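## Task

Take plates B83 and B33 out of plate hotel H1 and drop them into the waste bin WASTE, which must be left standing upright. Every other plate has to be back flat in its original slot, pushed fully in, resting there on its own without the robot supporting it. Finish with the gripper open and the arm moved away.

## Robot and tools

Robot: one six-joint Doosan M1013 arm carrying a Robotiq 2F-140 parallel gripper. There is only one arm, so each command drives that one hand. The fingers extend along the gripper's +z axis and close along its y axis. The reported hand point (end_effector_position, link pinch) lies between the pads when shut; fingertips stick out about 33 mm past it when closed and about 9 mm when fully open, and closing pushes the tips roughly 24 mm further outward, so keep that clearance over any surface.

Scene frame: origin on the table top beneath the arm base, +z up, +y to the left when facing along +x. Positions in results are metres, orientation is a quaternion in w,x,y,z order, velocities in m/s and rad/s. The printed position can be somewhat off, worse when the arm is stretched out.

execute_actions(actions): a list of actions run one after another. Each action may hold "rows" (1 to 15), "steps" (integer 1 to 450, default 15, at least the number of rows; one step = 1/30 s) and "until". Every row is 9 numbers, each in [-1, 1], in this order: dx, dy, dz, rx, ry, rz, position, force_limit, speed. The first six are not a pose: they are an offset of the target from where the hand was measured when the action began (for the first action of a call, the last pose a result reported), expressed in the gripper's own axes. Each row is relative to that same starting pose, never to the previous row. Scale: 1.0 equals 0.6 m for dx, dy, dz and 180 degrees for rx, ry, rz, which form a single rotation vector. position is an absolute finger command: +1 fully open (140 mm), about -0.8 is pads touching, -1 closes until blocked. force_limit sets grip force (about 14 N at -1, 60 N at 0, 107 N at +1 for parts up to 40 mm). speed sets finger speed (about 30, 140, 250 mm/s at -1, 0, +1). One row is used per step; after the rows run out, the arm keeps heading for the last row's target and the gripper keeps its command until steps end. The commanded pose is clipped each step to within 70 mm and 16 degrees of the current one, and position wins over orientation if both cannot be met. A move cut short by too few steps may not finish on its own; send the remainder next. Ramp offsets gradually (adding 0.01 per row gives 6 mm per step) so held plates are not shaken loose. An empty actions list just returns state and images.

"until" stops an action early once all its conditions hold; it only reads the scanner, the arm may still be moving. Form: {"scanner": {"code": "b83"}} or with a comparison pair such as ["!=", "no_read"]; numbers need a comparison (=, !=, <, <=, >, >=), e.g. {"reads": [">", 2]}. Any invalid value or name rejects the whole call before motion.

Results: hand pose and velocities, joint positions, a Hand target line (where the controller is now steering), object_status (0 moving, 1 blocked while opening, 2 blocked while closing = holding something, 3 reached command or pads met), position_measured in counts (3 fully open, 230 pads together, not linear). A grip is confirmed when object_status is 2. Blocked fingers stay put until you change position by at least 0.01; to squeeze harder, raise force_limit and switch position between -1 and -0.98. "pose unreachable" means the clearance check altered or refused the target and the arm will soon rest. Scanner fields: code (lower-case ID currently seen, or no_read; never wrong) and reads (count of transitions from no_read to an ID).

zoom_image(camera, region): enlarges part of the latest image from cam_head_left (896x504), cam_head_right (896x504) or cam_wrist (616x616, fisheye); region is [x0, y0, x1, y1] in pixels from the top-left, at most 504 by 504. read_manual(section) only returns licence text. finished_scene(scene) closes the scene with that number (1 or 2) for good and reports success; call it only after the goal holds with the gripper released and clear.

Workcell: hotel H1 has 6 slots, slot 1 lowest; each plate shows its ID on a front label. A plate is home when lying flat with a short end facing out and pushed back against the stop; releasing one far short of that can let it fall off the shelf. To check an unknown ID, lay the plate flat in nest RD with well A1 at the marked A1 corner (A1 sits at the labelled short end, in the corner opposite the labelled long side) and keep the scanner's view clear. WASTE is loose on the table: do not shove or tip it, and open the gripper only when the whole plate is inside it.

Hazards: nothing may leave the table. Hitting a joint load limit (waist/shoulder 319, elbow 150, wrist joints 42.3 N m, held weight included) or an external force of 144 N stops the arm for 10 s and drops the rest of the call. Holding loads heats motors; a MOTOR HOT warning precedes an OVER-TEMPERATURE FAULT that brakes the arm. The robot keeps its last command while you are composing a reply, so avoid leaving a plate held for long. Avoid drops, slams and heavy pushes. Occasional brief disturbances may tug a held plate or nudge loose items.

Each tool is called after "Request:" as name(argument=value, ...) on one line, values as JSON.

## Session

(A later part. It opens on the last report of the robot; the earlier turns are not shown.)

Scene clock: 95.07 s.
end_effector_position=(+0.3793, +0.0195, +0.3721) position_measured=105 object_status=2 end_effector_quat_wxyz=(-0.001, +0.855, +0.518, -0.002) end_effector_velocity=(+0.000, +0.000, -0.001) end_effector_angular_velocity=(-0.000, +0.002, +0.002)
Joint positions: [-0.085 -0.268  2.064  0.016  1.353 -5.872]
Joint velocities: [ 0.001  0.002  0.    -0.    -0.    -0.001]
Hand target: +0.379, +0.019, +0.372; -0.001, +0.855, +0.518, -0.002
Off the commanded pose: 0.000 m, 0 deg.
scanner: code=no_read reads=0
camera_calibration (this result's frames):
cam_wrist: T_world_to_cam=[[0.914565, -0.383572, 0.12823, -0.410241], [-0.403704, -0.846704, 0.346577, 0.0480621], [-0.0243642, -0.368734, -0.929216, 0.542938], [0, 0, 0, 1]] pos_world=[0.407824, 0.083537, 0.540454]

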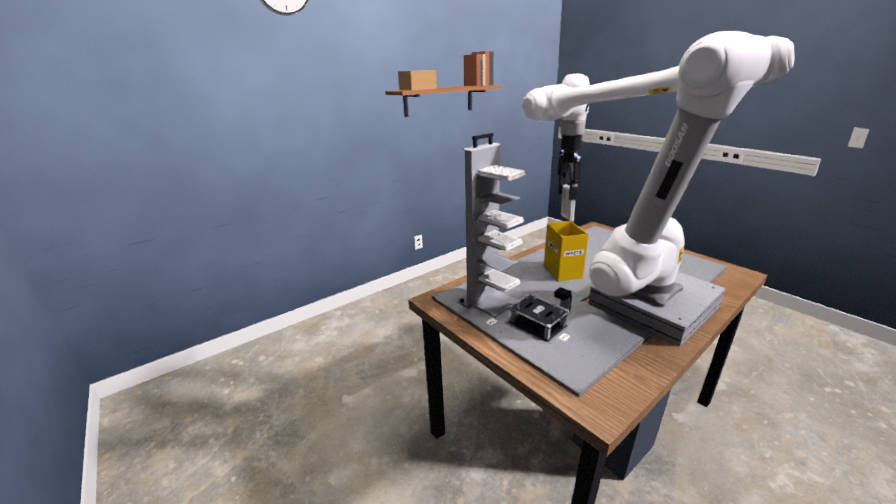

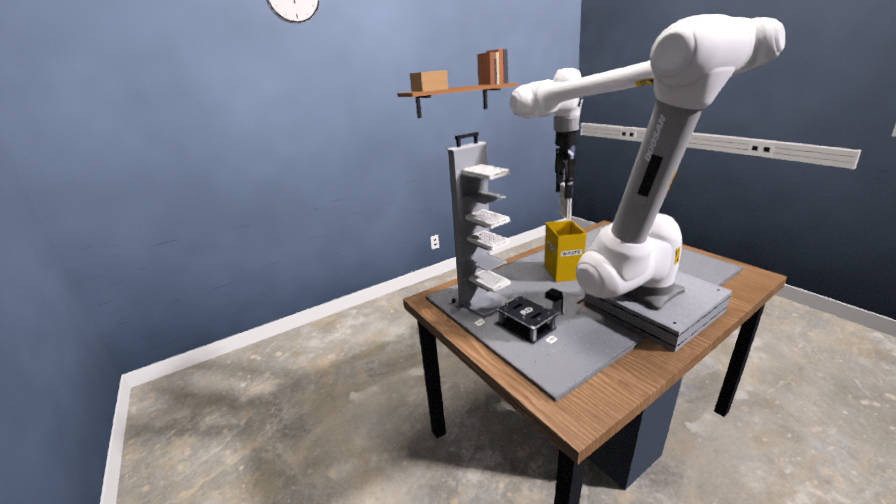

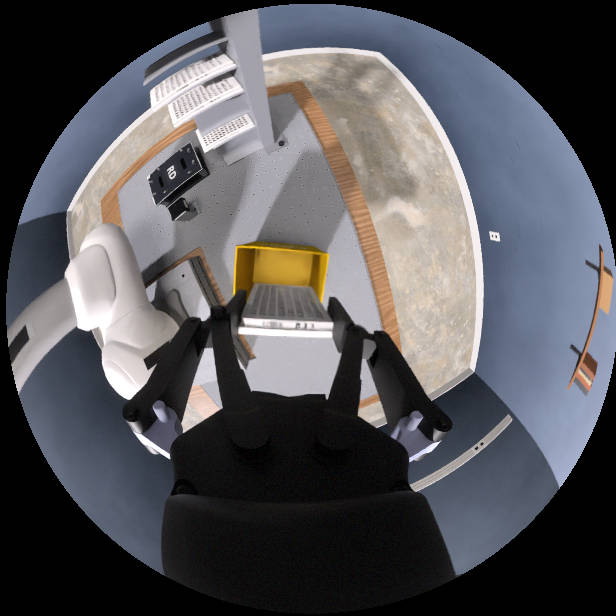

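Request:
execute_actions(actions=[{"rows":[[0,0,0.02,0,0,0,-1,0.3,0],[0,0,0.04,0,0,0,-1,0.3,0],[0,0,0.07,0,0,0,-1,0.3,0],[0,0,0.1,0,0,0,-1,0.3,0],[0,0,0.13,0,0,0,-1,0.3,0],[0,0,0.16,0,0,0,-1,0.3,0],[0,0,0.2,0,0,0,-1,0.3,0]],"steps":25}])

Scene clock: 99.13 s.
end_effector_position=(+0.3790, +0.0194, +0.2521) position_measured=105 object_status=2 end_effector_quat_wxyz=(-0.001, +0.855, +0.518, -0.002) end_effector_velocity=(+0.000, +0.001, -0.000) end_effector_angular_velocity=(+0.001, +0.000, +0.002)
Joint positions: [-0.08  -0.19   2.236  0.018  1.103 -5.871]
Joint velocities: [ 0.001  0.001 -0.     0.001 -0.    -0.001]
Hand target: +0.379, +0.019, +0.252; -0.001, +0.855, +0.518, -0.002
Off the commanded pose: 0.000 m, 0 deg.
scanner: code=no_read reads=0
camera_calibration (this result's frames):
cam_wrist: T_world_to_cam=[[0.914566, -0.383579, 0.128206, -0.394582], [-0.403704, -0.846743, 0.346482, 0.0894965], [-0.0243456, -0.368638, -0.929254, 0.431432], [0, 0, 0, 1]] pos_world=[0.407505, 0.0834693, 0.420489]

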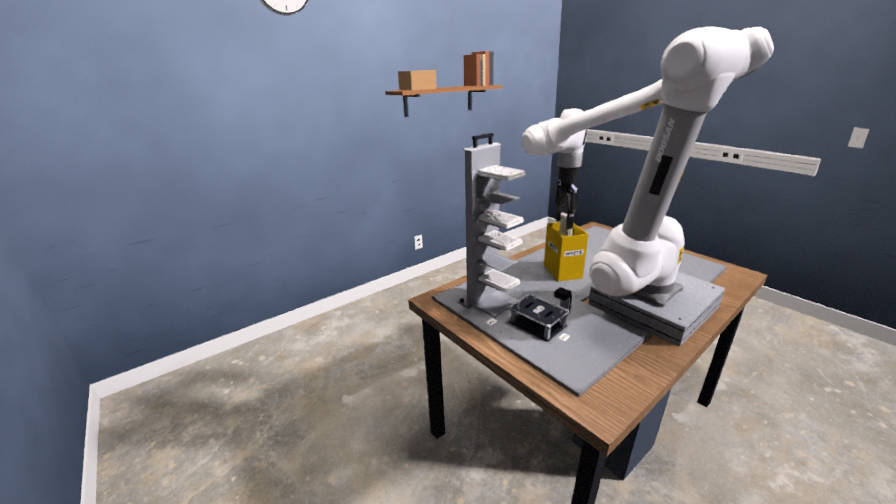

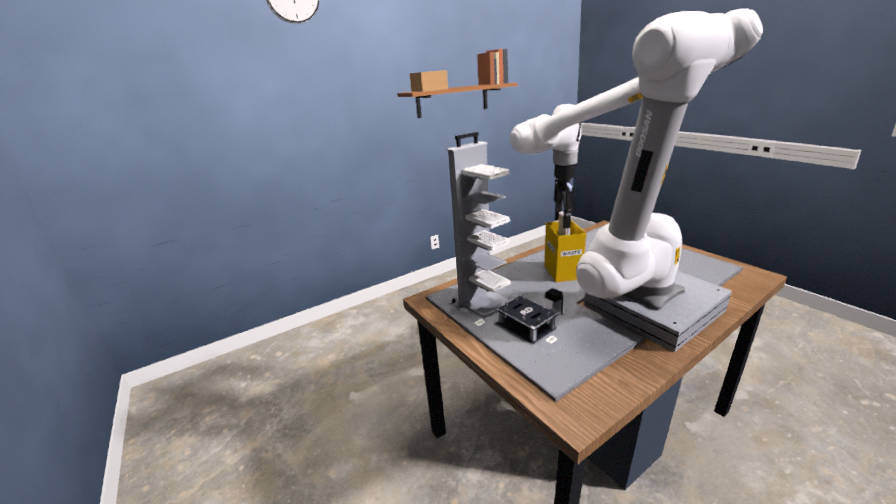

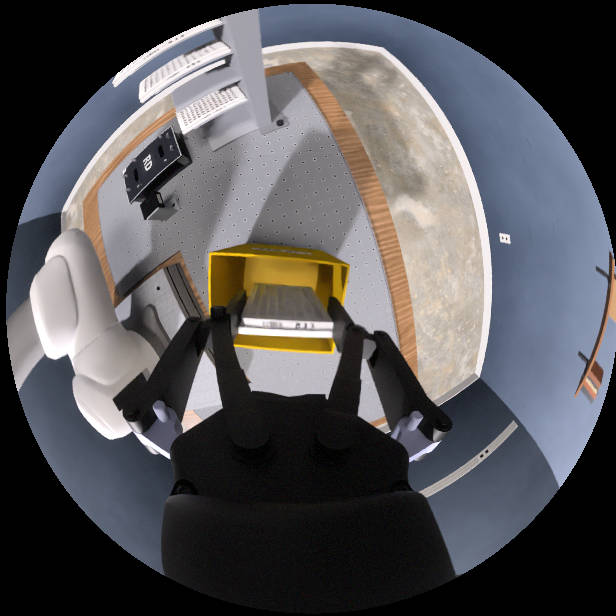

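Request:
execute_actions(actions=[{"rows":[[0.012,-0.013,0,0,0,0,-1,0.3,0],[0.012,-0.013,0,0,0,0,-1,0.3,0],[0.012,-0.013,0.01,0,0,0,-1,0.3,0],[0.012,-0.013,0.02,0,0,0,-1,0.3,0],[0.012,-0.013,0.035,0,0,0,-1,0.3,0],[0.012,-0.013,0.05,0,0,0,-1,0.3,0],[0.012,-0.013,0.065,0,0,0,-1,0.3,0],[0.012,-0.013,0.08,0,0,0,-1,0.3,0],[0.012,-0.013,0.1,0,0,0,-1,0.3,0]],"steps":22}])

Request:
zoom_image(camera="cam_head_left", region=[520,170,620,290])

Scene clock: 105.33 s.
end_effector_position=(+0.3753, +0.0294, +0.1922) position_measured=105 object_status=2 end_effector_quat_wxyz=(-0.001, +0.855, +0.518, -0.002) end_effector_velocity=(-0.000, -0.000, -0.001) end_effector_angular_velocity=(-0.000, +0.003, +0.001)
Joint positions: [-0.051 -0.13   2.314  0.02   0.965 -5.846]
Joint velocities: [-0.     0.002  0.    -0.     0.    -0.001]
Hand target: +0.375, +0.029, +0.192; -0.001, +0.855, +0.518, -0.002
Off the commanded pose: 0.000 m, 0 deg.
scanner: code=no_read reads=0
camera_calibration (this result's frames):
cam_wrist: T_world_to_cam=[[0.914539, -0.383635, 0.12823, -0.379656], [-0.403766, -0.846734, 0.34643, 0.117229], [-0.0243263, -0.368599, -0.92927, 0.379286], [0, 0, 0, 1]] pos_world=[0.40377, 0.0934164, 0.360531]

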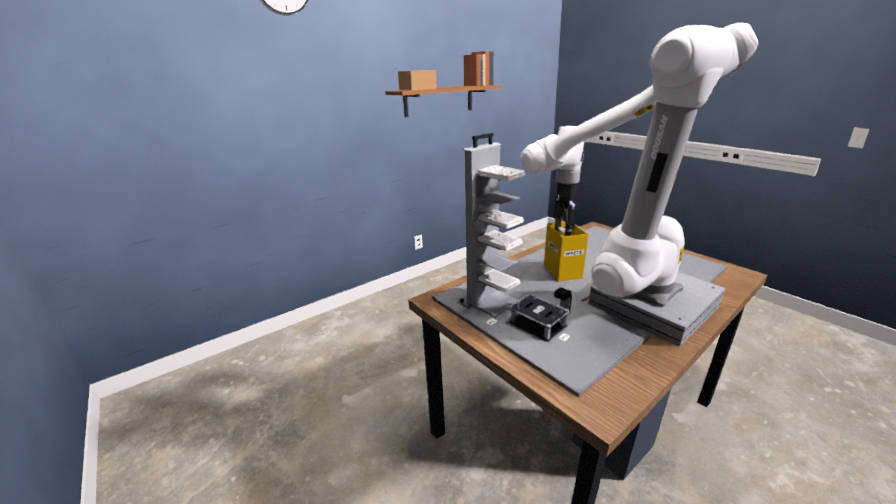

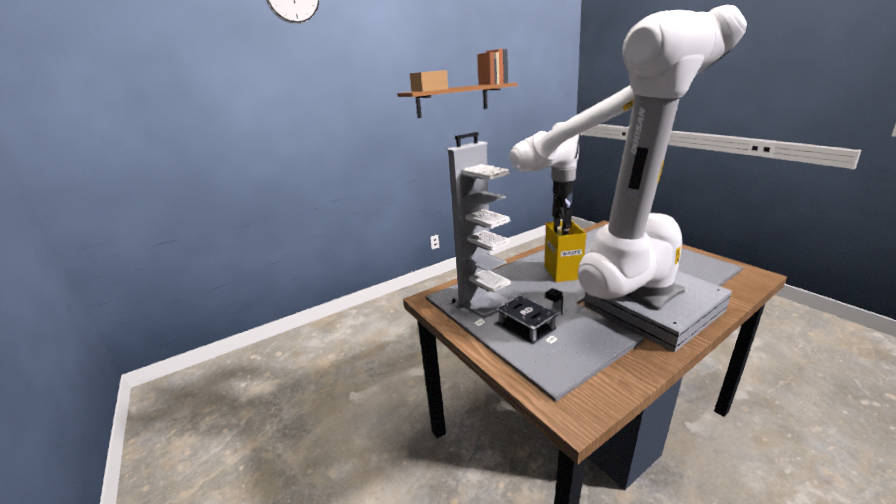

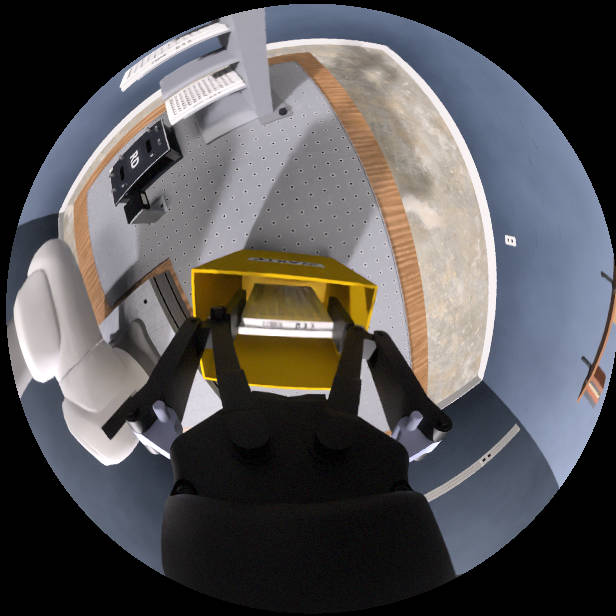

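Region (520, 170, 620, 290) of cam_head_left's 896x504 image, scaled by 4.200, with more detail than that image has.

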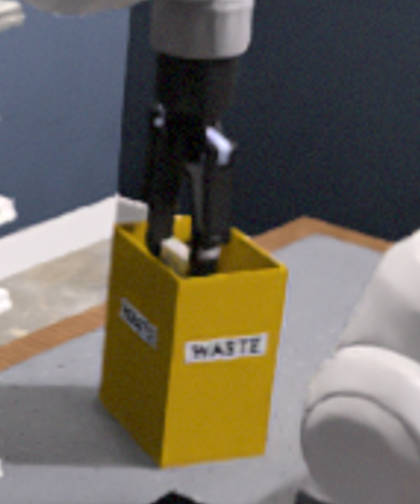

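Request:
execute_actions(actions=[{"rows":[[0,0,0,0,0,0,0.32,0,0]],"steps":10},{"rows":[[0,0,-0.3,0,0,0,0.32,0,0]],"steps":25},{"rows":[[0.38,-0.64,0,0,0,0.34,0.6,0,0]],"steps":55},{"rows":[[0.1,0,0.2,0,0.433,0,0.6,0,0]],"steps":55}])

Scene clock: 115.30 s.
end_effector_position=(+0.2014, +0.4099, +0.2530) position_measured=53 object_status=3 end_effector_quat_wxyz=(-0.007, +0.778, +0.008, +0.628) end_effector_velocity=(-0.000, +0.000, -0.000) end_effector_angular_velocity=(-0.001, +0.000, +0.001)
Joint positions: [ 1.769  0.267  2.406 -1.304  1.465 -2.015]
Joint velocities: [ 0.001  0.     0.    -0.    -0.    -0.001]
Hand target: +0.201, +0.410, +0.253; -0.007, +0.778, +0.008, +0.628
Off the commanded pose: 0.001 m, 0 deg.
scanner: code=no_read reads=0
camera_calibration (this result's frames):
cam_wrist: T_world_to_cam=[[-0.0904546, -0.989948, 0.108727, 0.373439], [-0.533194, -0.0440705, -0.844845, 0.346618], [0.841144, -0.134393, -0.523847, 0.19898], [0, 0, 0, 1]] pos_world=[0.0512225, 0.411702, 0.356471]

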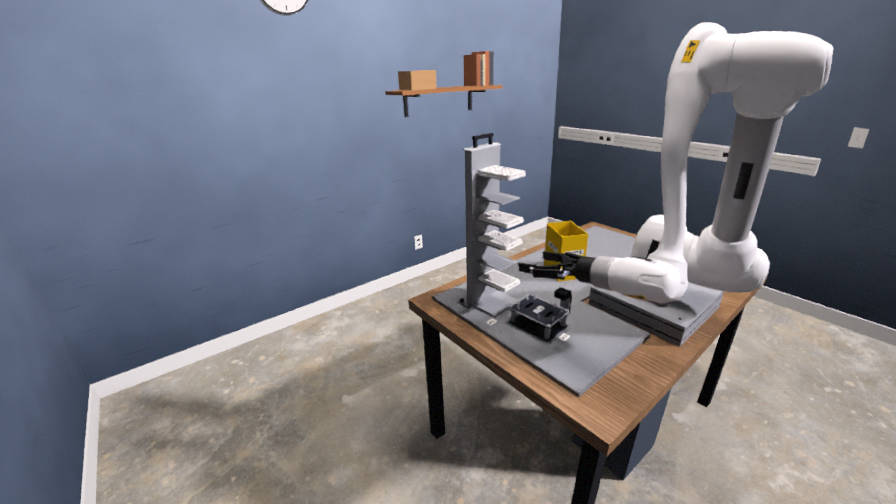

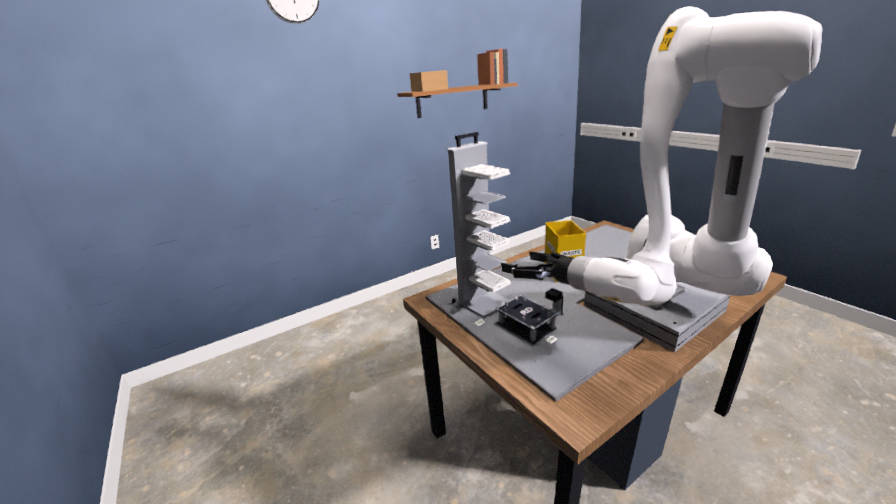

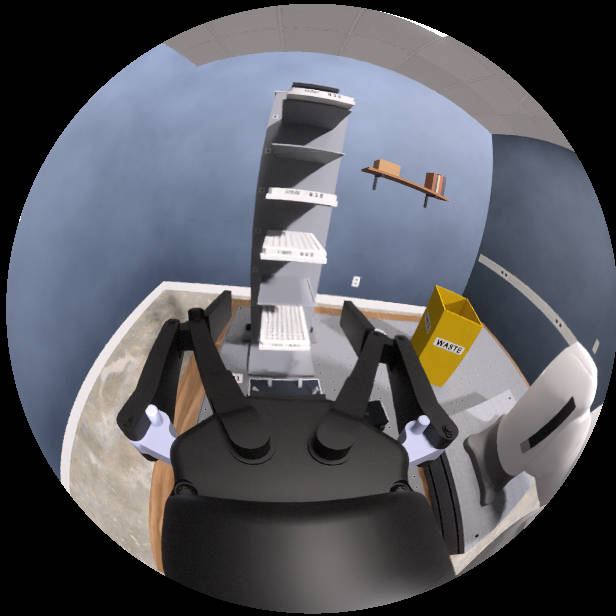

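Request:
execute_actions(actions=[{"rows":[[-0.168,0,0.154,0,0,0,0.6,0,0]],"steps":30}])

Request:
zoom_image(camera="cam_head_left", region=[460,220,660,370])

Scene clock: 119.00 s.
end_effector_position=(+0.2703, +0.4116, +0.1351) position_measured=53 object_status=3 end_effector_quat_wxyz=(-0.007, +0.778, +0.008, +0.628) end_effector_velocity=(-0.001, +0.001, -0.000) end_effector_angular_velocity=(-0.001, -0.000, +0.002)
Joint positions: [ 1.602  0.536  2.448 -1.513  1.364 -1.714]
Joint velocities: [ 0.002  0.     0.    -0.    -0.    -0.001]
Hand target: +0.270, +0.412, +0.135; -0.007, +0.778, +0.008, +0.628
Off the commanded pose: 0.000 m, 0 deg.
scanner: code=no_read reads=0
camera_calibration (this result's frames):
cam_wrist: T_world_to_cam=[[-0.0899844, -0.990003, 0.108612, 0.394064], [-0.53303, -0.0442488, -0.844939, 0.283781], [0.841298, -0.133925, -0.52372, 0.0792306], [0, 0, 0, 1]] pos_world=[0.120067, 0.413293, 0.238472]

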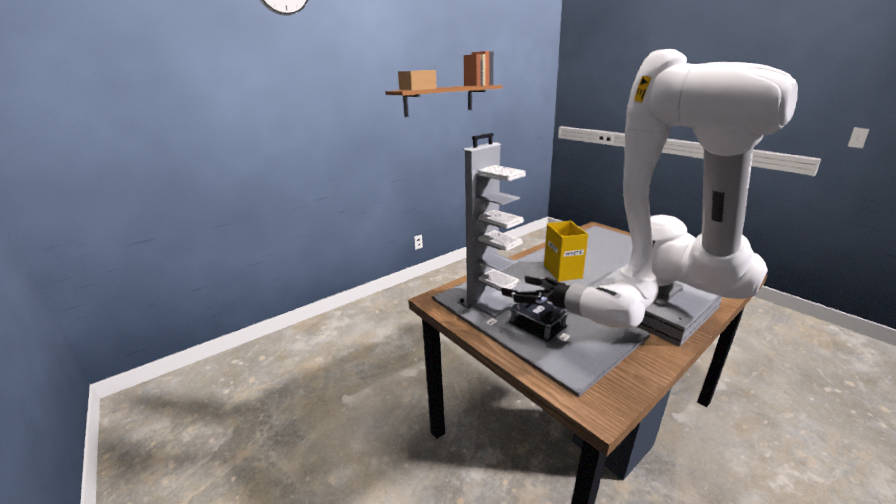

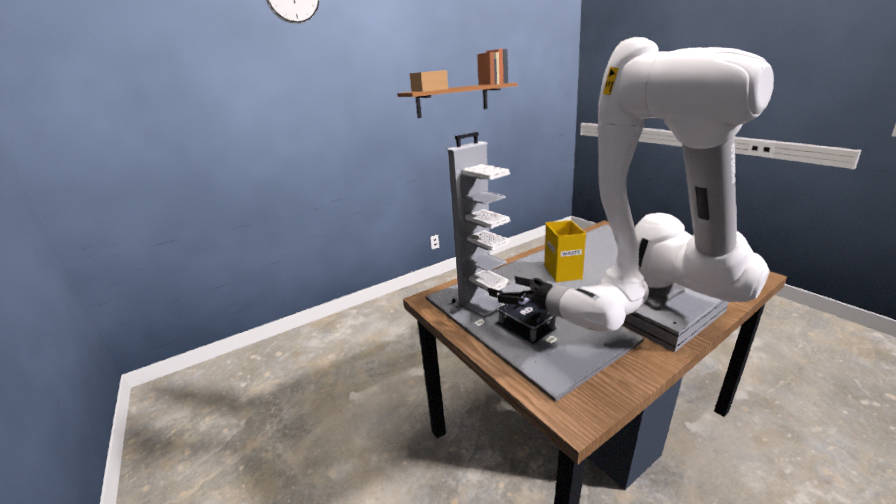

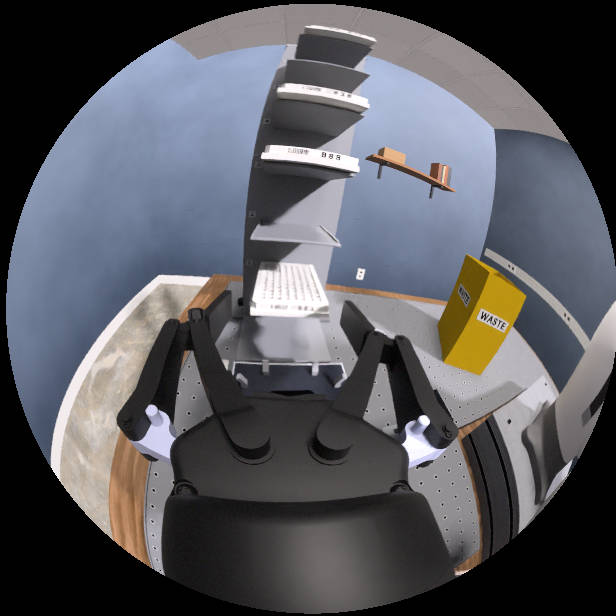

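Region (460, 220, 660, 370) of cam_head_left's 896x504 image, scaled by 2.520, with more detail than that image has; it fills the top 378 rows of this view, and the rest is white.

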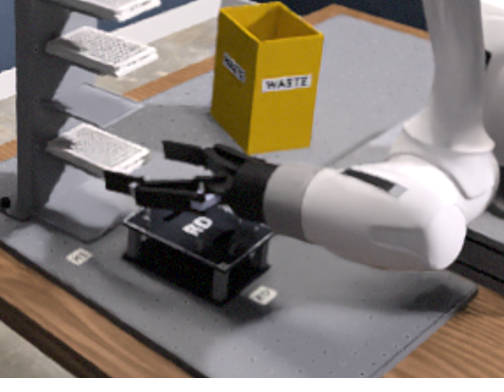

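Request:
execute_actions(actions=[{"rows":[[-0.007,0.005,0.071,0,0,0,0.6,0,0]],"steps":18},{"rows":[[0,0,0,0,0,0,-1,0.3,0]],"steps":20},{"rows":[[0.003,0,0,0,0,0,-1,0.3,0],[0.006,0,-0.002,0,0,0,-1,0.3,0],[0.01,0,-0.003,0,0,0,-1,0.3,0],[0.01,0,-0.006,0,0,0,-1,0.3,0],[0.01,0,-0.01,0,0,0,-1,0.3,0],[0.01,0,-0.015,0,0,0,-1,0.3,0]],"steps":16}])

Request:
zoom_image(camera="cam_wrist", region=[210,240,370,360])

Scene clock: 125.03 s.
end_effector_position=(+0.3036, +0.4094, +0.1298) position_measured=96 object_status=2 end_effector_quat_wxyz=(-0.007, +0.778, +0.008, +0.628) end_effector_velocity=(-0.001, +0.001, -0.001) end_effector_angular_velocity=(+0.000, +0.002, +0.003)
Joint positions: [ 1.519  0.548  2.457 -1.599  1.351 -1.693]
Joint velocities: [ 0.002 -0.     0.    -0.    -0.002  0.001]
Hand target: +0.304, +0.409, +0.130; -0.007, +0.778, +0.008, +0.628
Off the commanded pose: 0.000 m, 0 deg.
scanner: code=no_read reads=0
camera_calibration (this result's frames):
cam_wrist: T_world_to_cam=[[-0.0900188, -0.990012, 0.1085, 0.395447], [-0.532817, -0.0441682, -0.845077, 0.296916], [0.841429, -0.133883, -0.52352, 0.0480596], [0, 0, 0, 1]] pos_world=[0.153361, 0.411046, 0.233171]

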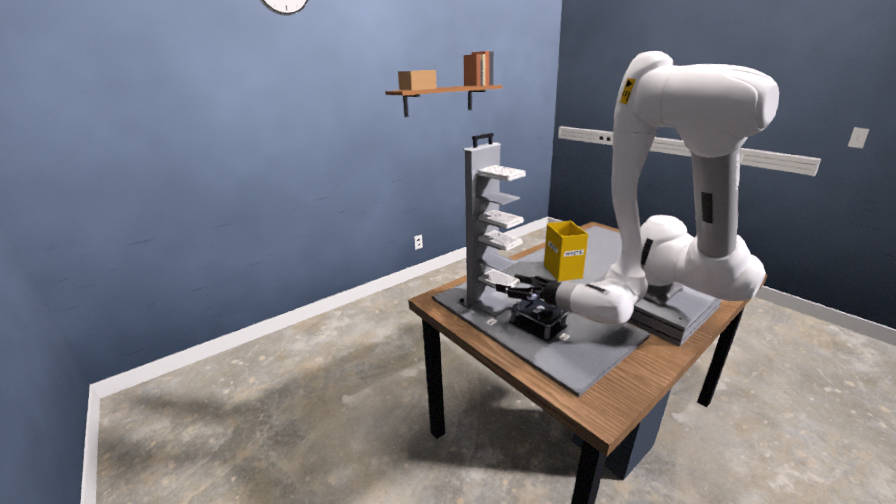

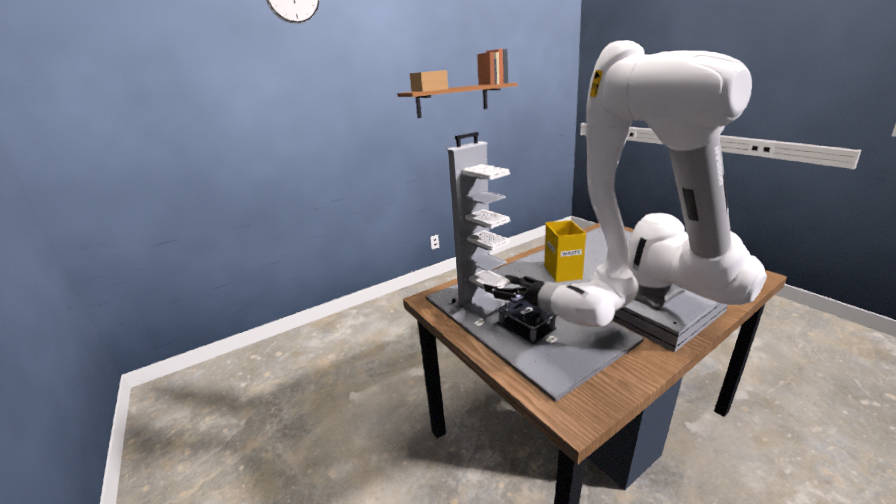

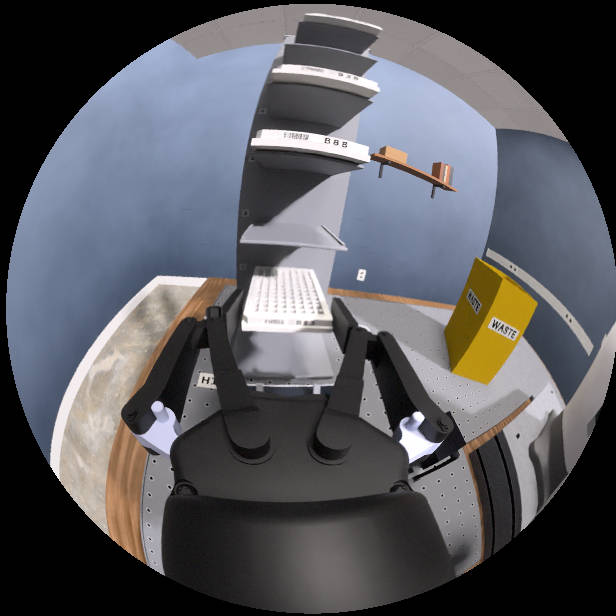

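Region (210, 240, 370, 360) of cam_wrist's 616x616 image, scaled by 3.150, with more detail than that image has; it fills the top 378 rows of this view, and the rest is white.

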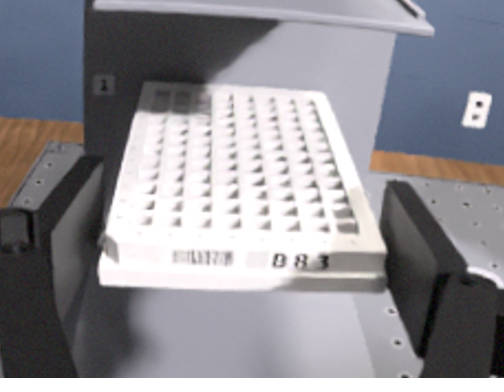

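Request:
execute_actions(actions=[{"rows":[[0,0,-0.01,0,0,0,-1,0.3,0],[0,0,-0.02,0,0,0,-1,0.3,0],[0,0,-0.04,0,0,0,-1,0.3,0],[0,0,-0.06,0,0,0,-1,0.3,0],[0,0,-0.09,0,0,0,-1,0.3,0],[-0.01,0,-0.12,0,0,0,-1,0.3,0],[-0.01,0,-0.15,0,0,0,-1,0.3,0],[-0.01,0,-0.18,0,0,0,-1,0.3,0],[-0.02,0,-0.21,0,0,0,-1,0.3,0],[-0.02,0,-0.24,0,0,0,-1,0.3,0],[-0.02,0,-0.267,0,0,0,-1,0.3,0]],"steps":28},{"rows":[[0.02,0,0,0,0,0,-1,0.3,0],[0.04,0,-0.01,0,0,0,-1,0.3,0],[0.07,0,-0.015,0,0,0,-1,0.3,0],[0.1,0,-0.02,0,0,0,-1,0.3,0],[0.14,0,-0.03,0,0,0,-1,0.3,0],[0.18,0,-0.04,0,-0.03,0,-1,0.3,0],[0.22,0,-0.05,0,-0.06,0,-1,0.3,0],[0.375,0,-0.081,0,-0.433,0,-1,0.3,0]],"steps":58},{"rows":[[0.02,0.03,0,0,0,0,-1,0.3,0],[0.04,0.06,0,0,0,0,-1,0.3,0],[0.37,0.638,0,0,0,-0.34,-1,0.3,0]],"steps":58}])

Scene clock: 136.07 s.
end_effector_position=(+0.3740, +0.0284, +0.3809) position_measured=106 object_status=2 end_effector_quat_wxyz=(-0.001, +0.855, +0.518, -0.002) end_effector_velocity=(+0.000, +0.000, +0.000) end_effector_angular_velocity=(+0.001, -0.001, -0.000)
Joint positions: [-0.063 -0.281  2.056  0.016  1.373 -5.849]
Joint velocities: [-0.001 -0.    -0.     0.001 -0.    -0.   ]
Hand target: +0.374, +0.028, +0.381; -0.001, +0.855, +0.518, -0.002
Off the commanded pose: 0.001 m, 0 deg.
scanner: code=no_read reads=0
camera_calibration (this result's frames):
cam_wrist: T_world_to_cam=[[0.914511, -0.383653, 0.128375, -0.4031], [-0.403835, -0.8467, 0.346433, 0.0504481], [-0.0242151, -0.368659, -0.929249, 0.554259], [0, 0, 0, 1]] pos_world=[0.402433, 0.0923965, 0.549315]

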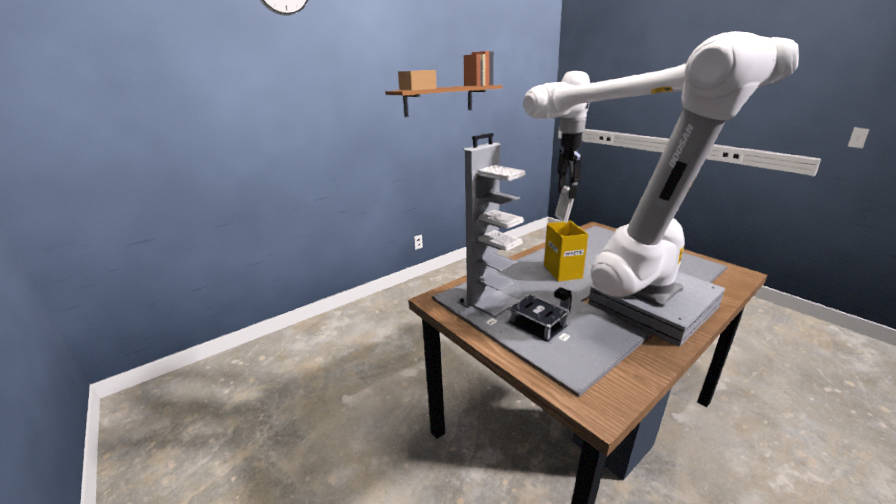

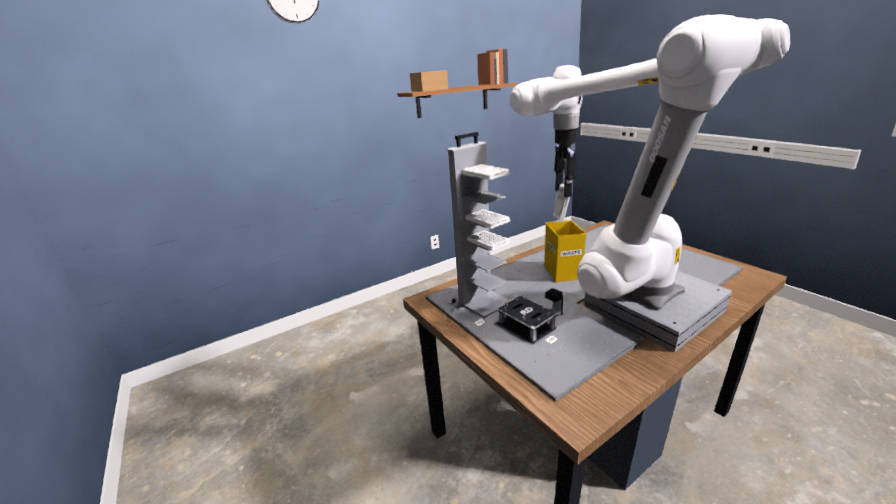

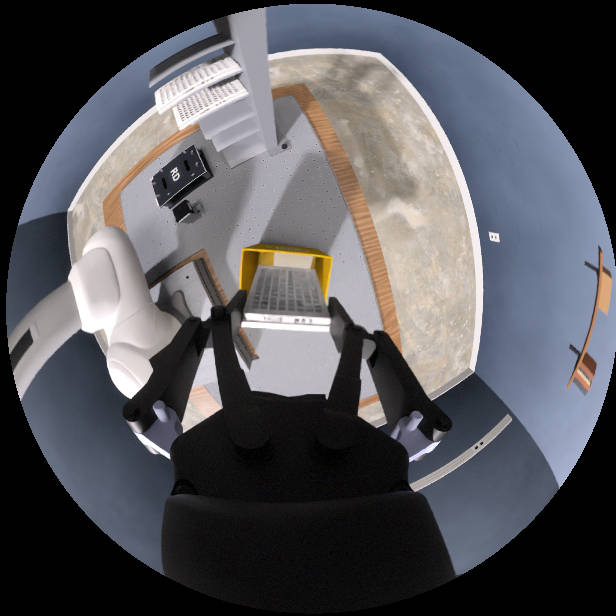

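Request:
execute_actions(actions=[{"rows":[[-0.01,0,0,0,-0.02,0,-1,0.3,0],[-0.02,0,0.01,0,-0.04,0,-1,0.3,0],[-0.03,0,0.02,0,-0.07,0,-1,0.3,0],[-0.03,0,0.03,0,-0.07,0,-1,0.3,0],[-0.03,0,0.04,0,-0.07,0,-1,0.3,0],[-0.03,0,0.06,0,-0.07,0,-1,0.3,0],[-0.03,0,0.08,0,-0.07,0,-1,0.3,0],[-0.03,0,0.11,0,-0.07,0,-1,0.3,0],[-0.03,0,0.14,0,-0.07,0,-1,0.3,0],[-0.03,0,0.17,0,-0.07,0,-1,0.3,0],[-0.03,0,0.2,0,-0.07,0,-1,0.3,0],[-0.03,0,0.23,0,-0.07,0,-1,0.3,0],[-0.03,0,0.26,0,-0.07,0,-1,0.3,0],[-0.03,0,0.29,0,-0.07,0,-1,0.3,0],[-0.03,0,0.315,0,-0.07,0,-1,0.3,0]],"steps":35}])

Request:
zoom_image(camera="cam_head_left", region=[520,170,620,290])

Scene clock: 146.20 s.
end_effector_position=(+0.3652, +0.0121, +0.1921) position_measured=106 object_status=2 end_effector_quat_wxyz=(+0.056, +0.850, +0.515, -0.096) end_effector_velocity=(-0.000, -0.000, +0.000) end_effector_angular_velocity=(-0.000, +0.000, +0.001)
Joint positions: [ 0.068 -0.071  2.279 -0.193  1.065 -5.612]
Joint velocities: [-0.     0.    -0.    -0.     0.    -0.001]
Hand target: +0.365, +0.012, +0.192; +0.056, +0.850, +0.515, -0.096
Off the commanded pose: 0.000 m, 0 deg.
scanner: code=no_read reads=0
camera_calibration (this result's frames):
cam_wrist: T_world_to_cam=[[0.926726, -0.360072, 0.107367, -0.377805], [-0.358069, -0.759723, 0.542778, 0.0431023], [-0.11387, -0.541451, -0.832985, 0.388972], [0, 0, 0, 1]] pos_world=[0.409847, 0.107318, 0.341177]

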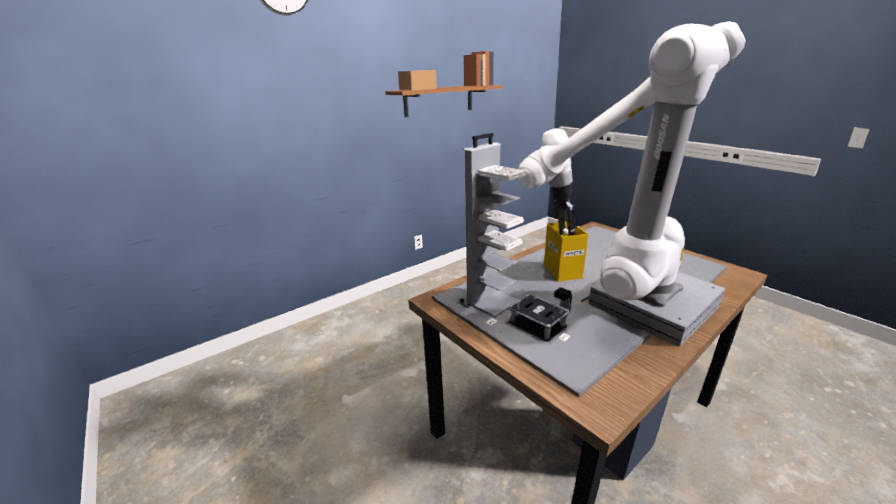

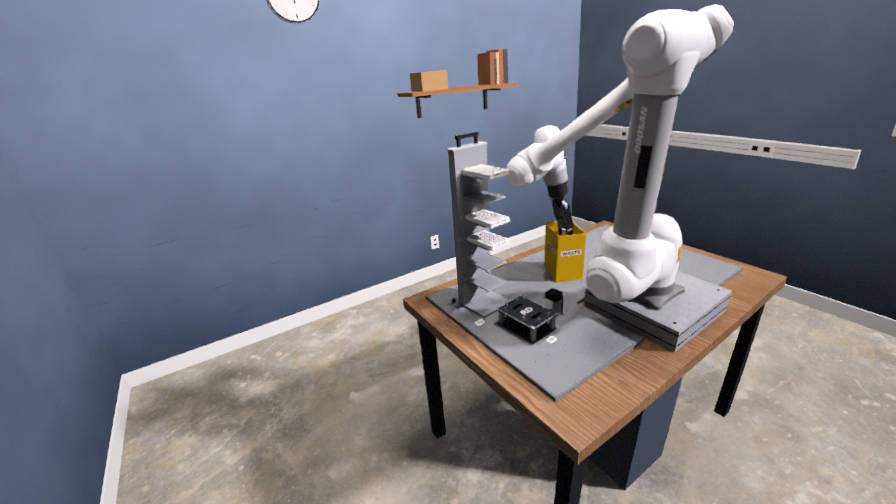

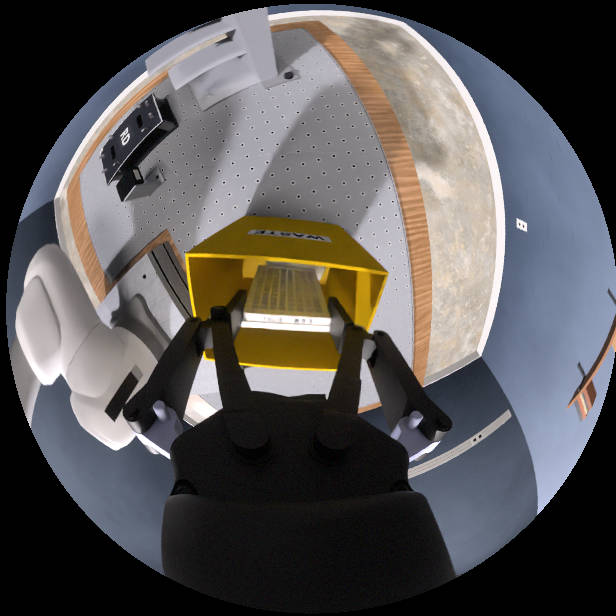

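Region (520, 170, 620, 290) of cam_head_left's 896x504 image, scaled by 4.200, with more detail than that image has.

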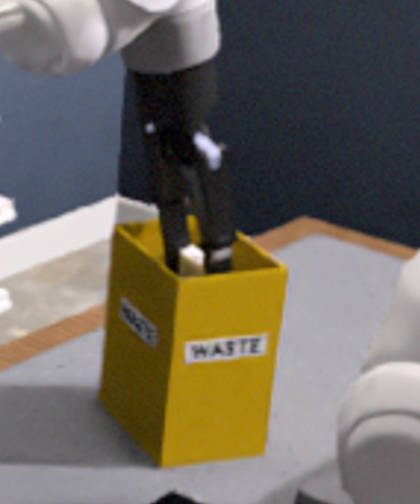

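Request:
execute_actions(actions=[{"rows":[[0,0,0,0,0,0,0.32,0,0]],"steps":10},{"rows":[[-0.055,0,-0.25,0,0,0,0.32,0,0]],"steps":25}])

Scene clock: 149.20 s.
end_effector_position=(+0.3658, +0.0127, +0.3457) position_measured=89 object_status=3 end_effector_quat_wxyz=(+0.056, +0.850, +0.515, -0.096) end_effector_velocity=(+0.000, -0.000, -0.000) end_effector_angular_velocity=(-0.001, -0.000, -0.001)
Joint positions: [ 0.063 -0.207  2.082 -0.172  1.392 -5.681]
Joint velocities: [ 0.     0.    -0.    -0.001 -0.     0.001]
Hand target: +0.366, +0.013, +0.346; +0.056, +0.850, +0.515, -0.096
Off the commanded pose: 0.000 m, 0 deg.
scanner: code=no_read reads=0
camera_calibration (this result's frames):
cam_wrist: T_world_to_cam=[[0.926708, -0.360144, 0.107273, -0.394574], [-0.358082, -0.759739, 0.542747, -0.0395699], [-0.113968, -0.541381, -0.833017, 0.517266], [0, 0, 0, 1]] pos_world=[0.410437, 0.107872, 0.494695]

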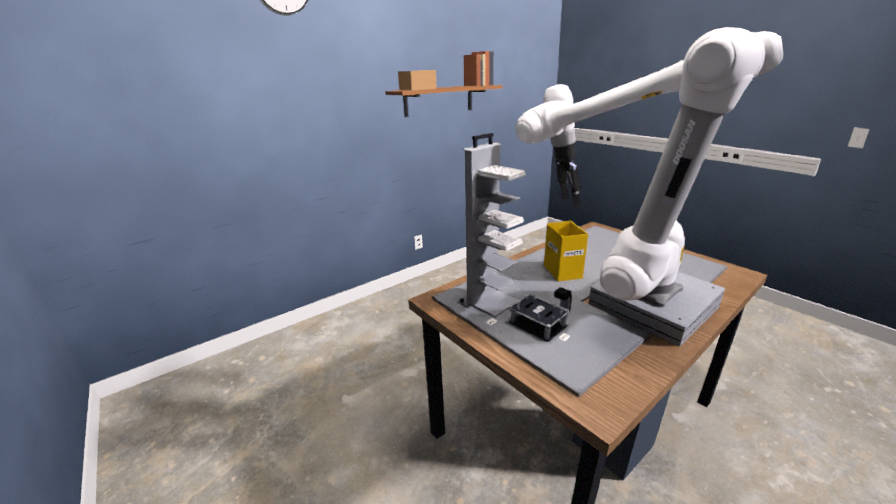

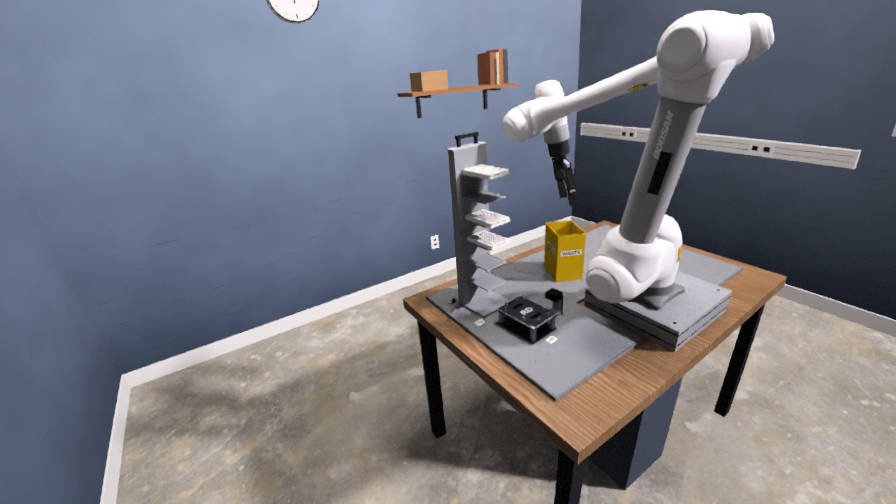

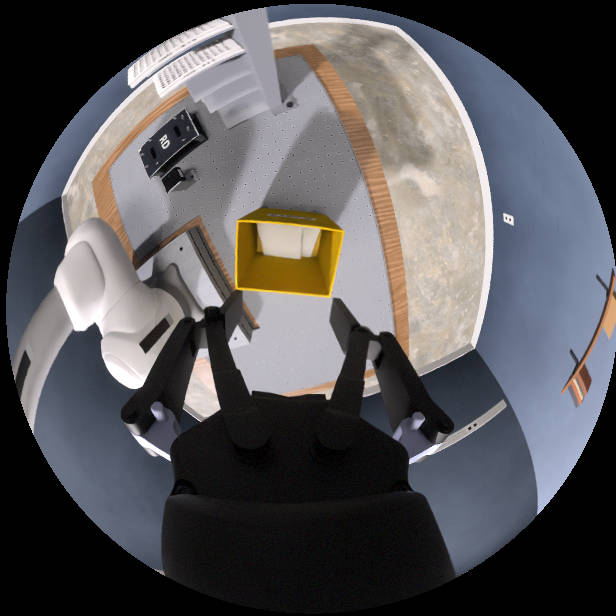

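Request:
finished_scene(scene=1)

The scene is finished: the task was done.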